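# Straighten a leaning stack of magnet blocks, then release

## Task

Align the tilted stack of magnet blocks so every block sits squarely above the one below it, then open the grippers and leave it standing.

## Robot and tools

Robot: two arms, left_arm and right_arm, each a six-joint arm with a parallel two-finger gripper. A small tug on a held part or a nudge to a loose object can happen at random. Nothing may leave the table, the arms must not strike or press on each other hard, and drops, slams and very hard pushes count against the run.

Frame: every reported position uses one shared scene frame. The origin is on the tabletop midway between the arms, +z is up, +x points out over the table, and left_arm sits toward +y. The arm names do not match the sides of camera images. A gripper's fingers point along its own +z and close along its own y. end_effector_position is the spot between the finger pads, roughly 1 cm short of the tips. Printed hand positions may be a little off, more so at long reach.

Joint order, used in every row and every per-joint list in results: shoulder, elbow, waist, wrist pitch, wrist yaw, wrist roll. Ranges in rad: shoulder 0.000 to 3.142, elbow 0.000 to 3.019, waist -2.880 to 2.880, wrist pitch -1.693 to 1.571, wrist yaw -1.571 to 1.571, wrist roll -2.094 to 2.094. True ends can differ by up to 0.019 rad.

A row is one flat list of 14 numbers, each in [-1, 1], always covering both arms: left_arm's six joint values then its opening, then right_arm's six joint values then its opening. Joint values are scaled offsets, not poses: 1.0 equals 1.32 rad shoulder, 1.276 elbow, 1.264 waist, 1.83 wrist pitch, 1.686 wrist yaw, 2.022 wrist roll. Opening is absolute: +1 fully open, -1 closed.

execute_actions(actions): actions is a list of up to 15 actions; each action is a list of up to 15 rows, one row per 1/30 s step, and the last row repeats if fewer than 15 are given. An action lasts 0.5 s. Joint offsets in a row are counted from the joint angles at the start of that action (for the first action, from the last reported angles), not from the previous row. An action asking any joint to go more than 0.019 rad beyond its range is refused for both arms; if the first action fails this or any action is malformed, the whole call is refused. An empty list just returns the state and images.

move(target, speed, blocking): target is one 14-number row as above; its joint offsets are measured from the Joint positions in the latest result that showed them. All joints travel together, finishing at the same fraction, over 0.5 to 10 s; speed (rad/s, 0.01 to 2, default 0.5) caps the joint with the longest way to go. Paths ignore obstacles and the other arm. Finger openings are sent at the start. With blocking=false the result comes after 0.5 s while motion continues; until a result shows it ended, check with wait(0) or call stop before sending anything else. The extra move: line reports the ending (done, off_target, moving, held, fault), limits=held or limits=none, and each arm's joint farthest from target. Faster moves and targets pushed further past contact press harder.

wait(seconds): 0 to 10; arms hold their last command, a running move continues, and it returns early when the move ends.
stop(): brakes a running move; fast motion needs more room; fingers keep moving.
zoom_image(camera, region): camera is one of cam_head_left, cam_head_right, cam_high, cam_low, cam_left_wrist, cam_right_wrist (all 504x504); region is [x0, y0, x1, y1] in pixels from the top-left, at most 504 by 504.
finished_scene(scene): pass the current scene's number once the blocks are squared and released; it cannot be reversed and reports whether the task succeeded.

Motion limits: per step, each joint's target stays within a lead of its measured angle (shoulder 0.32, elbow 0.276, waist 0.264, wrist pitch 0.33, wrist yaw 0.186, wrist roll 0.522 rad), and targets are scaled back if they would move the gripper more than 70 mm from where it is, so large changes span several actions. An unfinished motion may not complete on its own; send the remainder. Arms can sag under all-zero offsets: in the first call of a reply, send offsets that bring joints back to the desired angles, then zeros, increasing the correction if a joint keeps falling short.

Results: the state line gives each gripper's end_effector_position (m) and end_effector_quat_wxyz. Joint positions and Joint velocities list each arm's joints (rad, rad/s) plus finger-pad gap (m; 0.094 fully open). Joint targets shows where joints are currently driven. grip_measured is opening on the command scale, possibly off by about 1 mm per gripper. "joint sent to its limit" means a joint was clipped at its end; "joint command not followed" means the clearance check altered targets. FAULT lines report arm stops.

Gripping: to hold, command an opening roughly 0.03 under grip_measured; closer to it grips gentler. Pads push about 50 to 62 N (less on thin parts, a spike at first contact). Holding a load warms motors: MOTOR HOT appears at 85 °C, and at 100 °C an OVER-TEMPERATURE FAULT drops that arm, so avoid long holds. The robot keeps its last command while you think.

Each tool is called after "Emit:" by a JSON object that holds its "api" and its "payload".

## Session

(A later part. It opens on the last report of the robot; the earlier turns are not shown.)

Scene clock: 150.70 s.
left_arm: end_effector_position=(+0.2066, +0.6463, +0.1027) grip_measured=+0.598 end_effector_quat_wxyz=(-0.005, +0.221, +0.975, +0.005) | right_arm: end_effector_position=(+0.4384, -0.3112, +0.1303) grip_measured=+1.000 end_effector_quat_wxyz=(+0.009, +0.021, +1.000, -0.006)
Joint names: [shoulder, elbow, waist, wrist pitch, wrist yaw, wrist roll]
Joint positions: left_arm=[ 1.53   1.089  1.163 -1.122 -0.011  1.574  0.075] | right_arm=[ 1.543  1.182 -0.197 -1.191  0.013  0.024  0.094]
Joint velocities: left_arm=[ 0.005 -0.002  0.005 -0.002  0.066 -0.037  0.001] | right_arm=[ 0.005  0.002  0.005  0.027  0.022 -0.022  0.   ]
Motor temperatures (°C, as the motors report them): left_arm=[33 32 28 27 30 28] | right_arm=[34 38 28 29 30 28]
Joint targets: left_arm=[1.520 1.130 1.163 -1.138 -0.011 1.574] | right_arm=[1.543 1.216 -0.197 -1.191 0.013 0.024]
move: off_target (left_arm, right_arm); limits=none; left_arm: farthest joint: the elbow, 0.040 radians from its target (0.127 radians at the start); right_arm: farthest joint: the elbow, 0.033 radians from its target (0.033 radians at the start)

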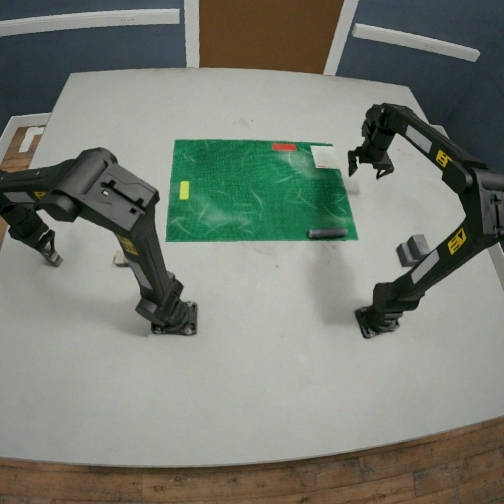

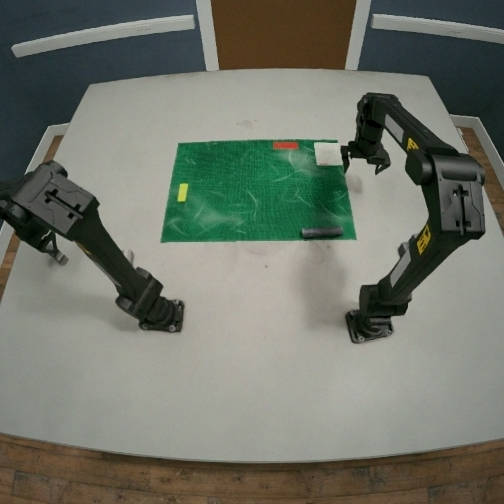

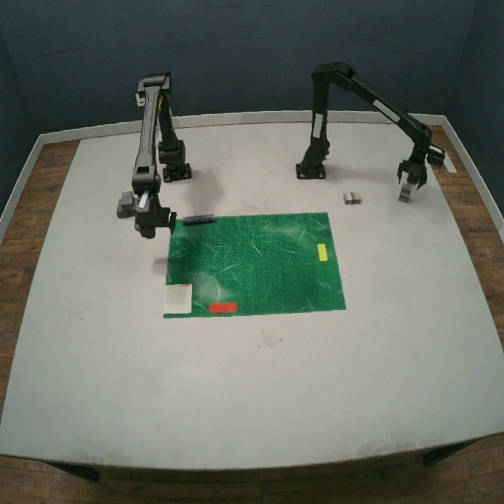

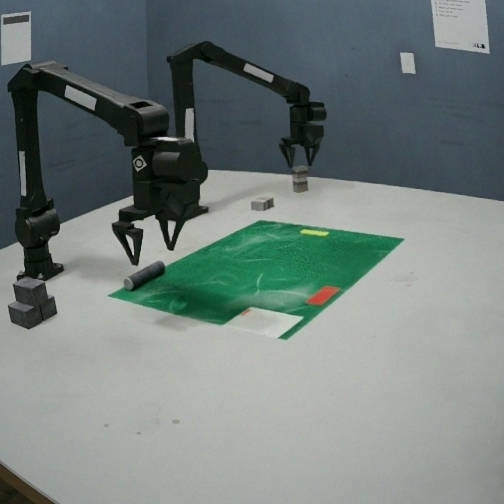

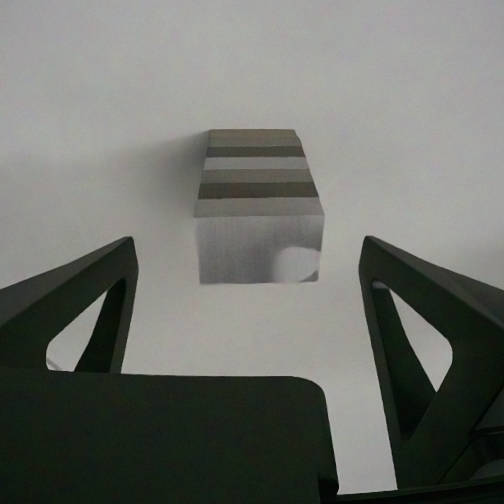

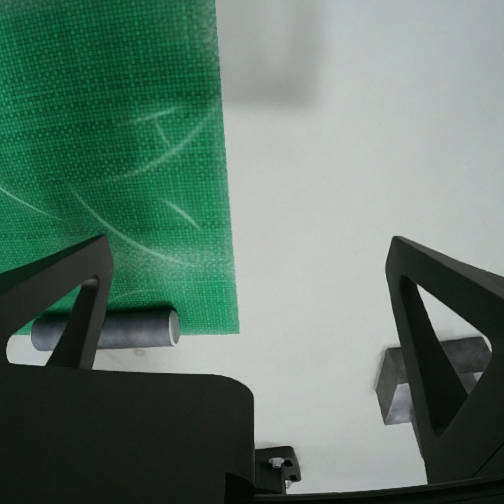

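Emit:
{"api": "move", "payload": {"target": [0.085,-0.071,0,0.106,0,0,0.3,0,0.026,0,0,0,0,1], "speed": 0.2}}

Emit:
{"api": "move", "payload": {"target": [0.011,-0.004,0,0.018,0,0,0.1,0,0.026,0,0,0,0,1], "speed": 0.05}}

Scene clock: 153.27 s.
left_arm: end_effector_position=(+0.2049, +0.6427, +0.0306) grip_measured=+0.302 end_effector_quat_wxyz=(-0.007, +0.221, +0.975, -0.005) | right_arm: end_effector_position=(+0.4384, -0.3112, +0.1303) grip_measured=+1.000 end_effector_quat_wxyz=(+0.009, +0.021, +1.000, -0.006)
Joint names: [shoulder, elbow, waist, wrist pitch, wrist yaw, wrist roll]
Joint positions: left_arm=[ 1.635  0.997  1.163 -0.945 -0.011  1.574  0.061] | right_arm=[ 1.543  1.182 -0.197 -1.191  0.013  0.024  0.094]
Joint velocities: left_arm=[-0.005  0.002 -0.015 -0.002 -0.066 -0.051  0.   ] | right_arm=[-0.005  0.007 -0.015 -0.002  0.037 -0.081  0.   ]
Motor temperatures (°C, as the motors report them): left_arm=[33 32 28 27 30 27] | right_arm=[34 39 28 29 30 28]
Joint targets: left_arm=[1.642 0.999 1.163 -0.928 -0.011 1.574] | right_arm=[1.543 1.216 -0.197 -1.191 0.013 0.024]
move: off_target (right_arm); limits=none; left_arm: farthest joint: the wrist pitch, 0.017 radians from its target (0.194 radians at the start); right_arm: farthest joint: the elbow, 0.033 radians from its target (0.033 radians at the start)

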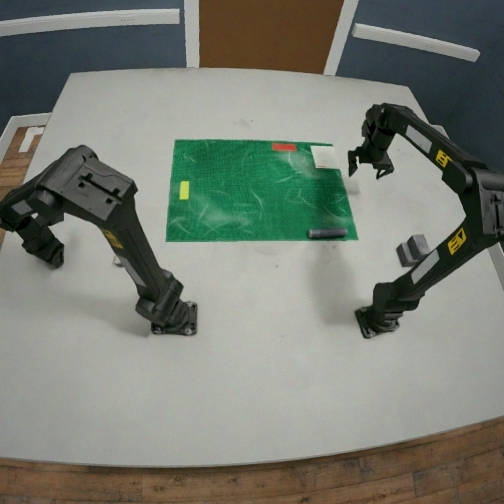

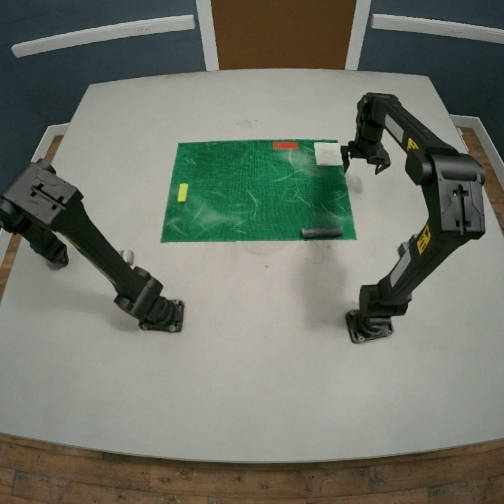

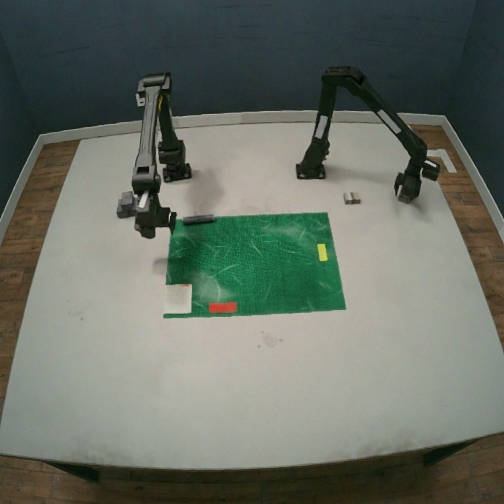

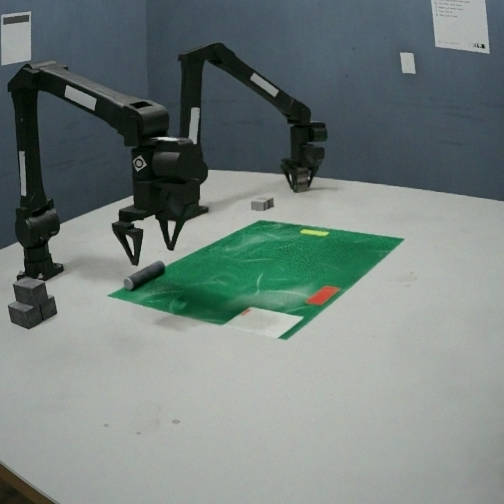

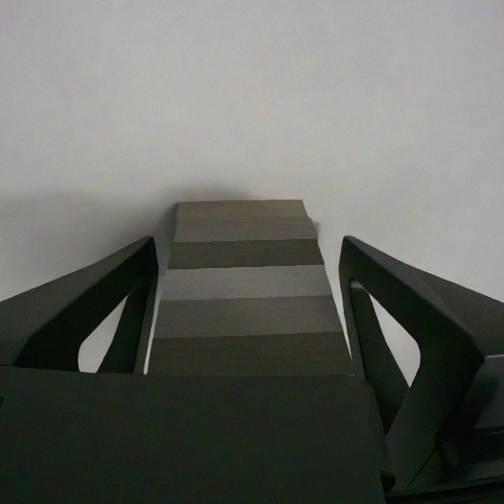

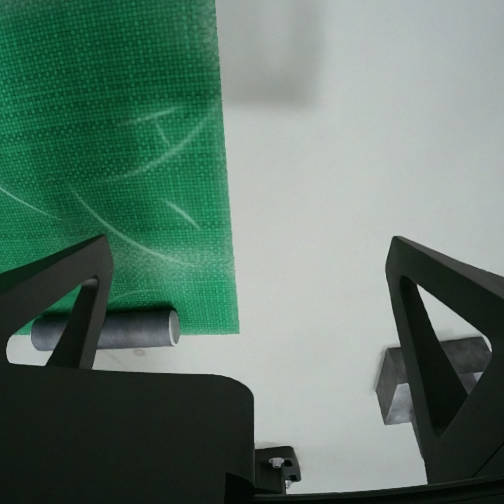

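Scene clock: 154.23 s.
left_arm: end_effector_position=(+0.2056, +0.6442, +0.0289) grip_measured=+0.102 end_effector_quat_wxyz=(-0.006, +0.221, +0.975, -0.000) | right_arm: end_effector_position=(+0.4384, -0.3112, +0.1303) grip_measured=+1.000 end_effector_quat_wxyz=(+0.009, +0.021, +1.000, -0.006)
Joint names: [shoulder, elbow, waist, wrist pitch, wrist yaw, wrist roll]
Joint positions: left_arm=[ 1.636  0.993  1.163 -0.93  -0.011  1.574  0.052] | right_arm=[ 1.543  1.182 -0.197 -1.191  0.013  0.024  0.094]
Joint velocities: left_arm=[-0.015 -0.002  0.005 -0.012 -0.066 -0.007 -0.001] | right_arm=[-0.005 -0.007  0.005 -0.022 -0.051  0.081  0.   ]
Motor temperatures (°C, as the motors report them): left_arm=[33 32 28 27 30 27] | right_arm=[34 39 28 29 30 28]
Joint targets: left_arm=[1.650 0.992 1.163 -0.912 -0.011 1.574] | right_arm=[1.543 1.216 -0.197 -1.191 0.013 0.024]
move: off_target (right_arm); limits=none; left_arm: farthest joint: the wrist pitch, 0.018 radians from its target (0.033 radians at the start); right_arm: farthest joint: the elbow, 0.033 radians from its target (0.033 radians at the start)

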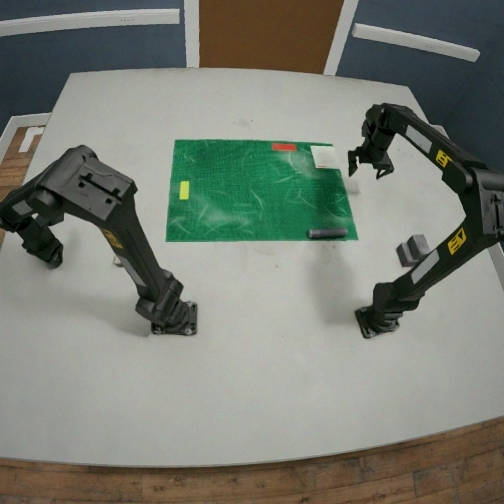

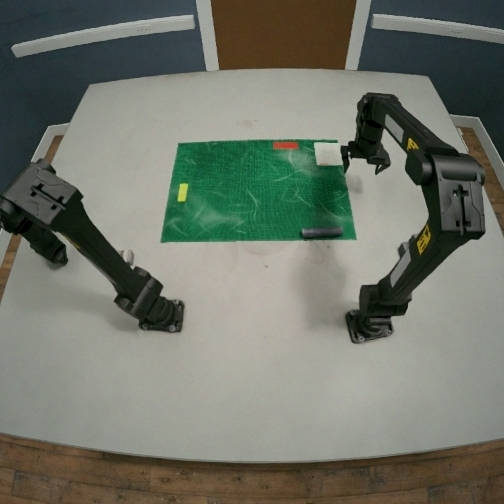

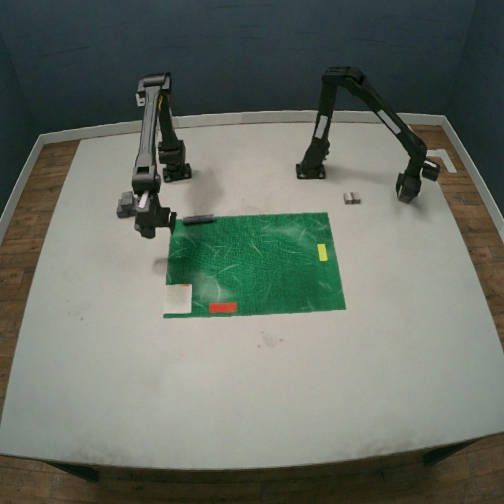

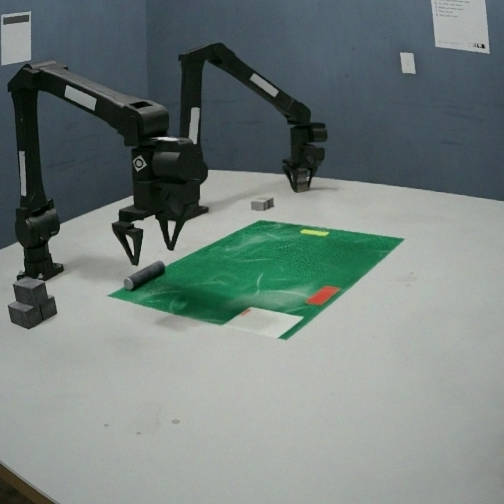

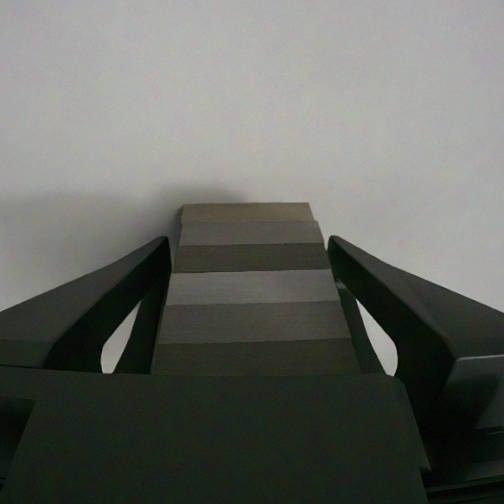

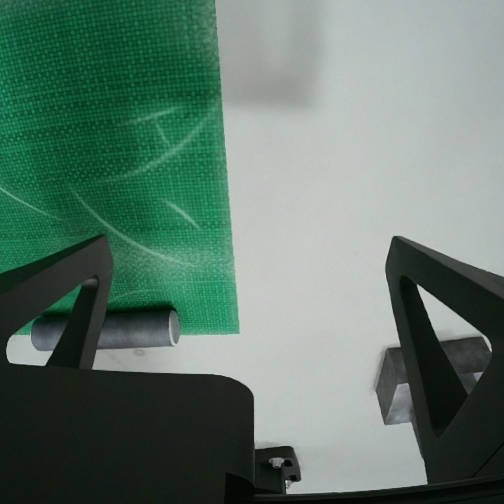

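Bottom block is centred here; squeezing brings the rest onto it.

Emit:
{"api": "execute_actions", "payload": {"actions": [[[0.012,-0.003,0,0.009,0,0,0.05,0,0.026,0,0,0,0,1]],[[0,0.01,0,0,0,0,-0.1,0,0.026,0,0,0,0,1]],[[0,0.01,0,0,0,0,-0.35,0,0.026,0,0,0,0,1]],[[0,0.01,0,0,0,0,0.3,0,0.026,0,0,0,0,1]]]}}

Emit:
{"api": "move", "payload": {"target": [-0.065,0.08,0,-0.078,0,0,0.4,0,0.026,0,0,0,0,1], "speed": 0.25}}

Emit:
{"api": "zoom_image", "payload": {"camera": "cam_left_wrist", "region": [140,120,360,340]}}

Scene clock: 166.97 s.
left_arm: end_effector_position=(+0.2055, +0.6441, +0.0284) grip_measured=+0.298 end_effector_quat_wxyz=(-0.006, +0.221, +0.975, -0.001) | right_arm: end_effector_position=(+0.4384, -0.3112, +0.1303) grip_measured=+1.000 end_effector_quat_wxyz=(+0.009, +0.021, +1.000, -0.006)
Joint names: [shoulder, elbow, waist, wrist pitch, wrist yaw, wrist roll]
Joint positions: left_arm=[ 1.637  0.993  1.163 -0.93  -0.011  1.574  0.061] | right_arm=[ 1.543  1.182 -0.197 -1.191  0.013  0.024  0.094]
Joint velocities: left_arm=[-0.005  0.002 -0.005 -0.007 -0.007 -0.051 -0.   ] | right_arm=[-0.005 -0.002 -0.015  0.007 -0.095  0.007  0.   ]
Motor temperatures (°C, as the motors report them): left_arm=[33 32 28 27 30 27] | right_arm=[34 39 28 29 30 28]
Joint targets: left_arm=[1.637 1.005 1.163 -0.930 -0.011 1.574] | right_arm=[1.543 1.216 -0.197 -1.191 0.013 0.024]

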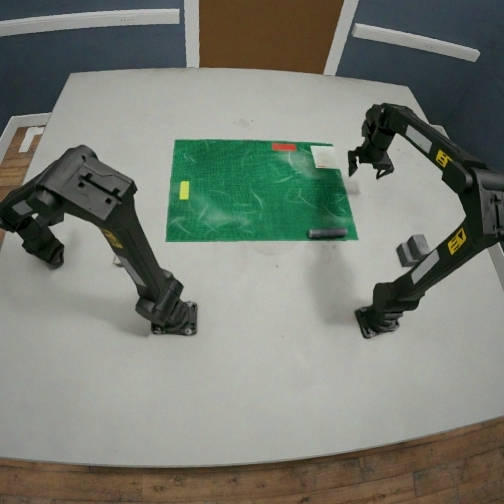

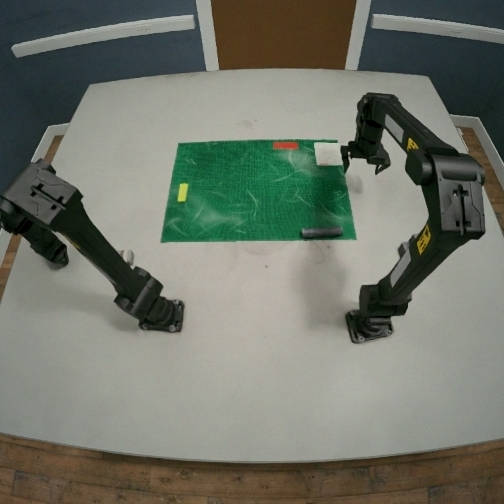

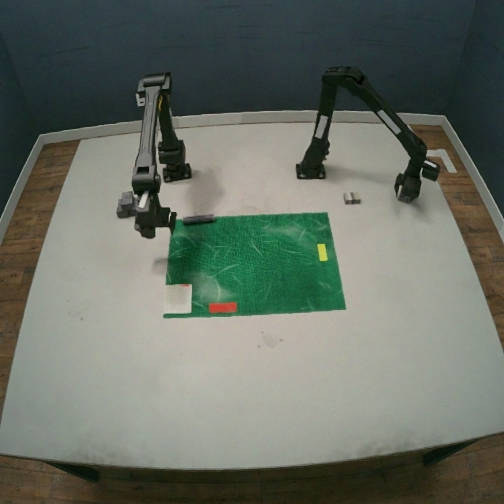

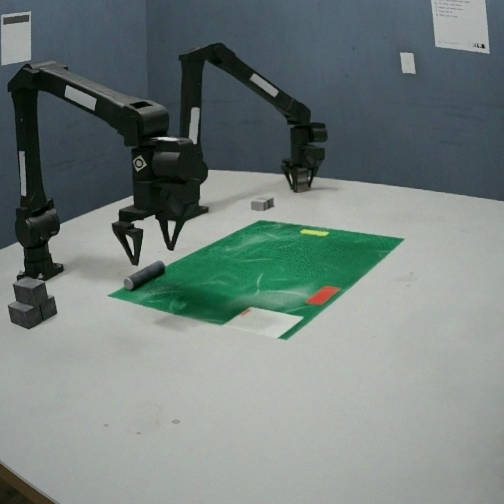

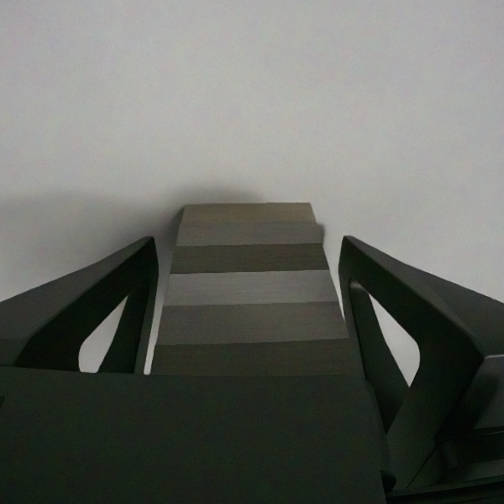

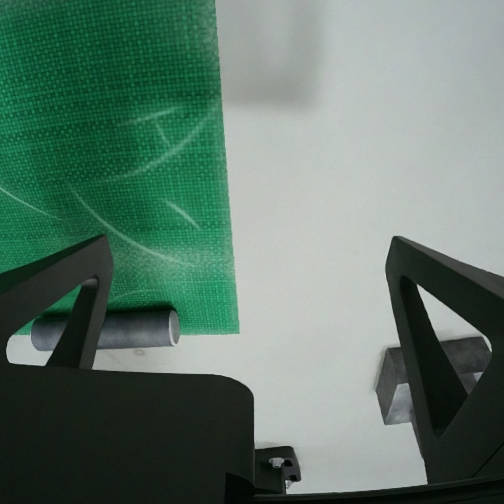

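Scene clock: 168.00 s.
left_arm: end_effector_position=(+0.2074, +0.6481, +0.0805) grip_measured=+0.398 end_effector_quat_wxyz=(-0.004, +0.221, +0.975, +0.008) | right_arm: end_effector_position=(+0.4384, -0.3112, +0.1303) grip_measured=+1.000 end_effector_quat_wxyz=(+0.009, +0.021, +1.000, -0.006)
Joint names: [shoulder, elbow, waist, wrist pitch, wrist yaw, wrist roll]
Joint positions: left_arm=[ 1.559  1.058  1.163 -1.056 -0.011  1.574  0.066] | right_arm=[ 1.543  1.182 -0.197 -1.191  0.013  0.024  0.094]
Joint velocities: left_arm=[-0.005 -0.007 -0.015  0.007 -0.066 -0.022  0.001] | right_arm=[-0.015  0.012 -0.005 -0.002 -0.051 -0.095  0.   ]
Motor temperatures (°C, as the motors report them): left_arm=[33 32 28 27 30 27] | right_arm=[34 39 28 29 30 28]
Joint targets: left_arm=[1.552 1.095 1.163 -1.072 -0.011 1.574] | right_arm=[1.543 1.216 -0.197 -1.191 0.013 0.024]
move: off_target (left_arm, right_arm); limits=none; left_arm: farthest joint: the elbow, 0.037 radians from its target (0.102 radians at the start); right_arm: farthest joint: the elbow, 0.033 radians from its target (0.033 radians at the start)

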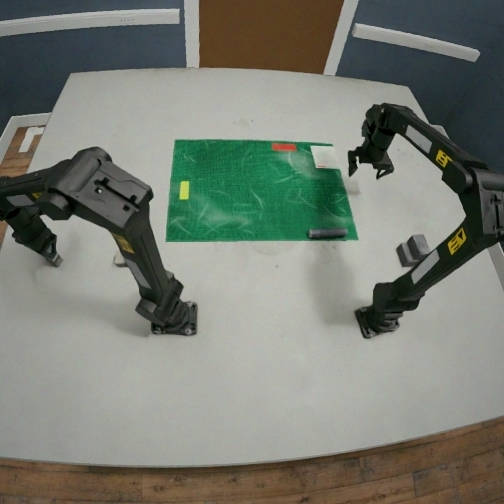

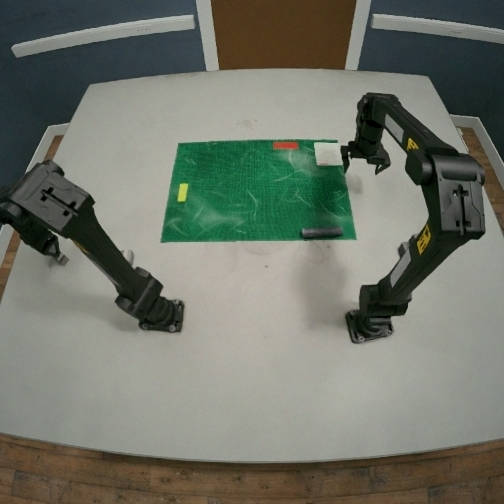

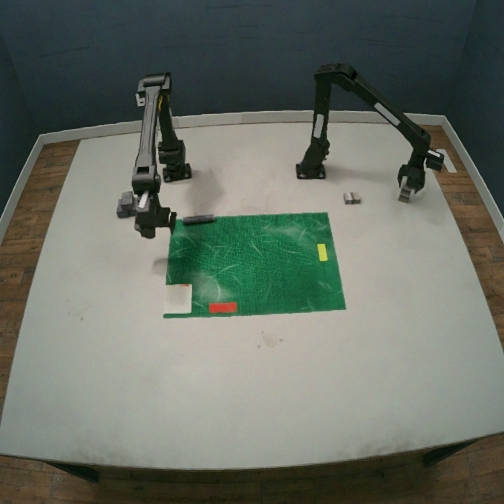

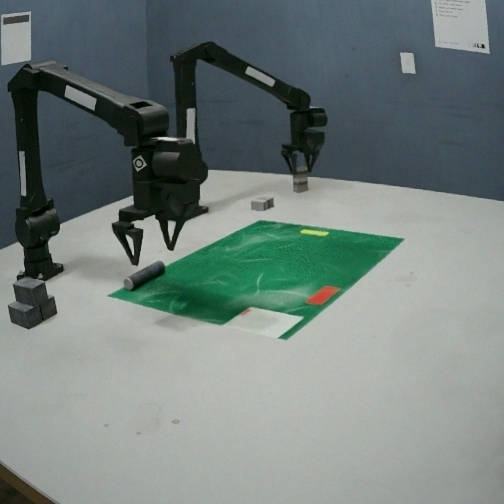

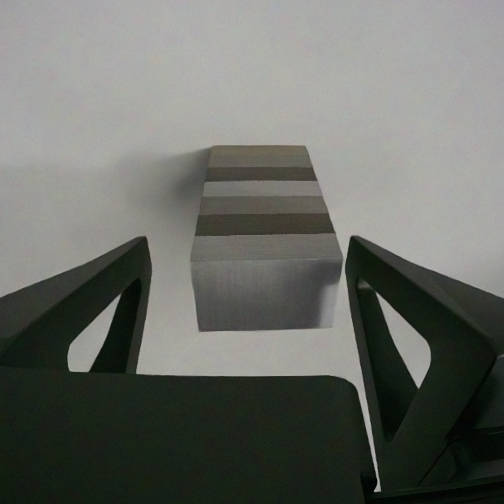

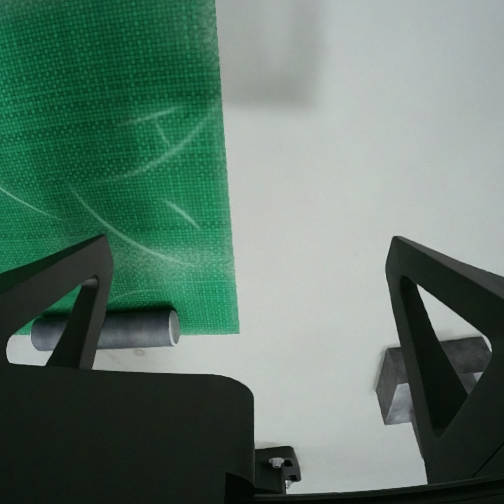

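Region (140, 120, 360, 340) of cam_left_wrist's 504x504 image, scaled by 2.291, with more detail than that image has.

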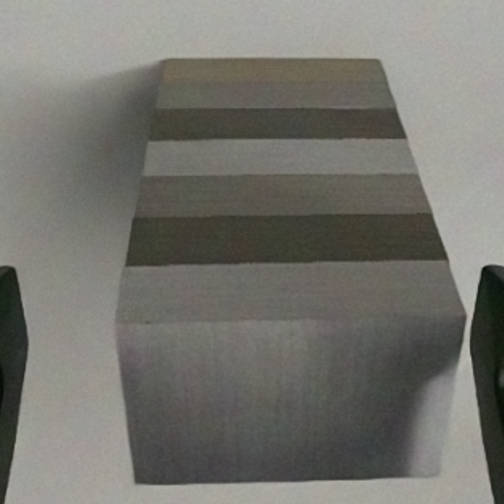

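Neat.

Emit:
{"api": "move", "payload": {"target": [-0.07,0.08,0,-0.08,0,0,1,0,0.026,0,0,0,0,1], "speed": 0.3}}

Emit:
{"api": "finished_scene", "payload": {"scene": 1}}

Scene clock: 170.17 s.
left_arm: end_effector_position=(+0.2056, +0.6442, +0.1380) grip_measured=+1.000 end_effector_quat_wxyz=(-0.002, +0.221, +0.975, +0.019) | right_arm: end_effector_position=(+0.4384, -0.3112, +0.1303) grip_measured=+1.000 end_effector_quat_wxyz=(+0.009, +0.021, +1.000, -0.006)
Joint names: [shoulder, elbow, waist, wrist pitch, wrist yaw, wrist roll]
Joint positions: left_arm=[ 1.47   1.122  1.163 -1.187 -0.011  1.574  0.094] | right_arm=[ 1.543  1.182 -0.197 -1.191  0.013  0.024  0.094]
Joint velocities: left_arm=[-0.005  0.007  0.005 -0.007 -0.022 -0.022  0.   ] | right_arm=[ 0.005 -0.012 -0.005 -0.012 -0.007 -0.022  0.   ]
Motor temperatures (°C, as the motors report them): left_arm=[33 32 28 27 30 27] | right_arm=[34 39 28 29 30 28]
Joint targets: left_arm=[1.467 1.160 1.163 -1.203 -0.011 1.574] | right_arm=[1.543 1.216 -0.197 -1.191 0.013 0.024]
move: off_target (left_arm, right_arm); limits=none; left_arm: farthest joint: the elbow, 0.038 radians from its target (0.102 radians at the start); right_arm: farthest joint: the elbow, 0.033 radians from its target (0.033 radians at the start)

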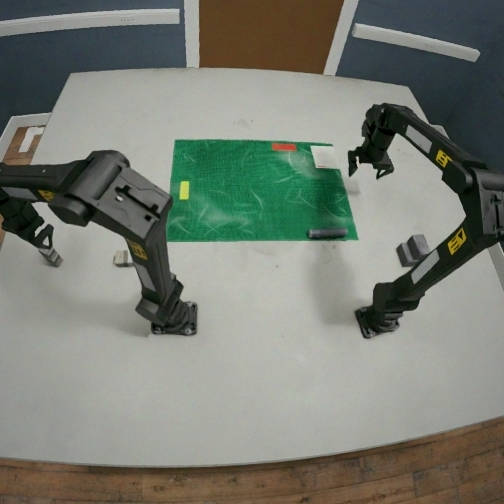

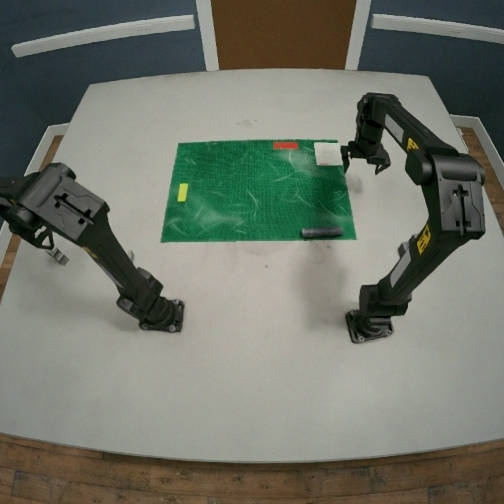

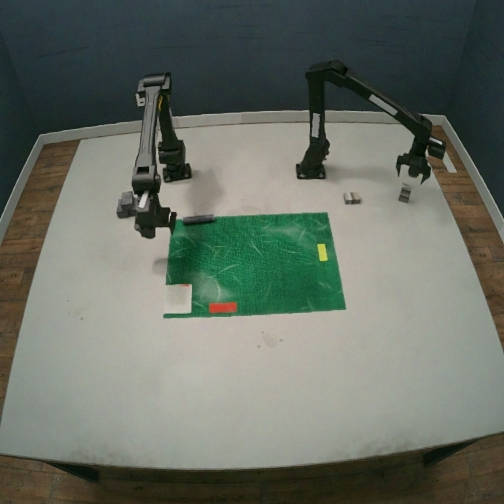

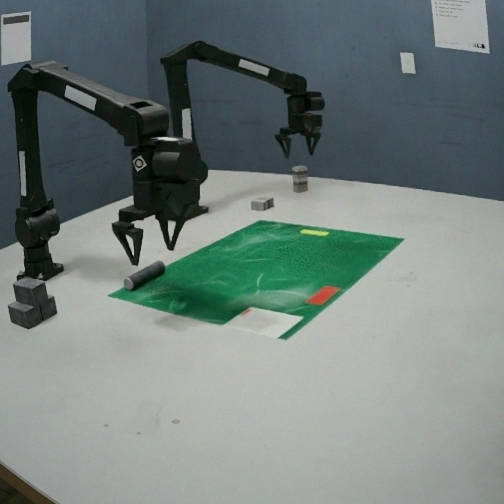

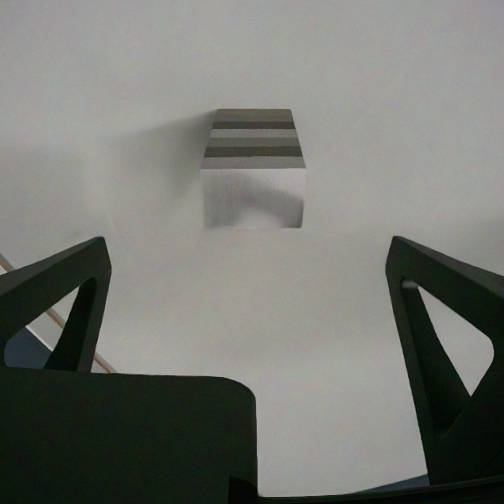

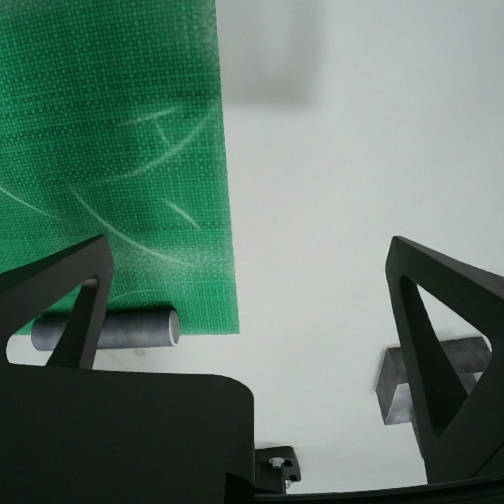

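The scene is finished: the task was done.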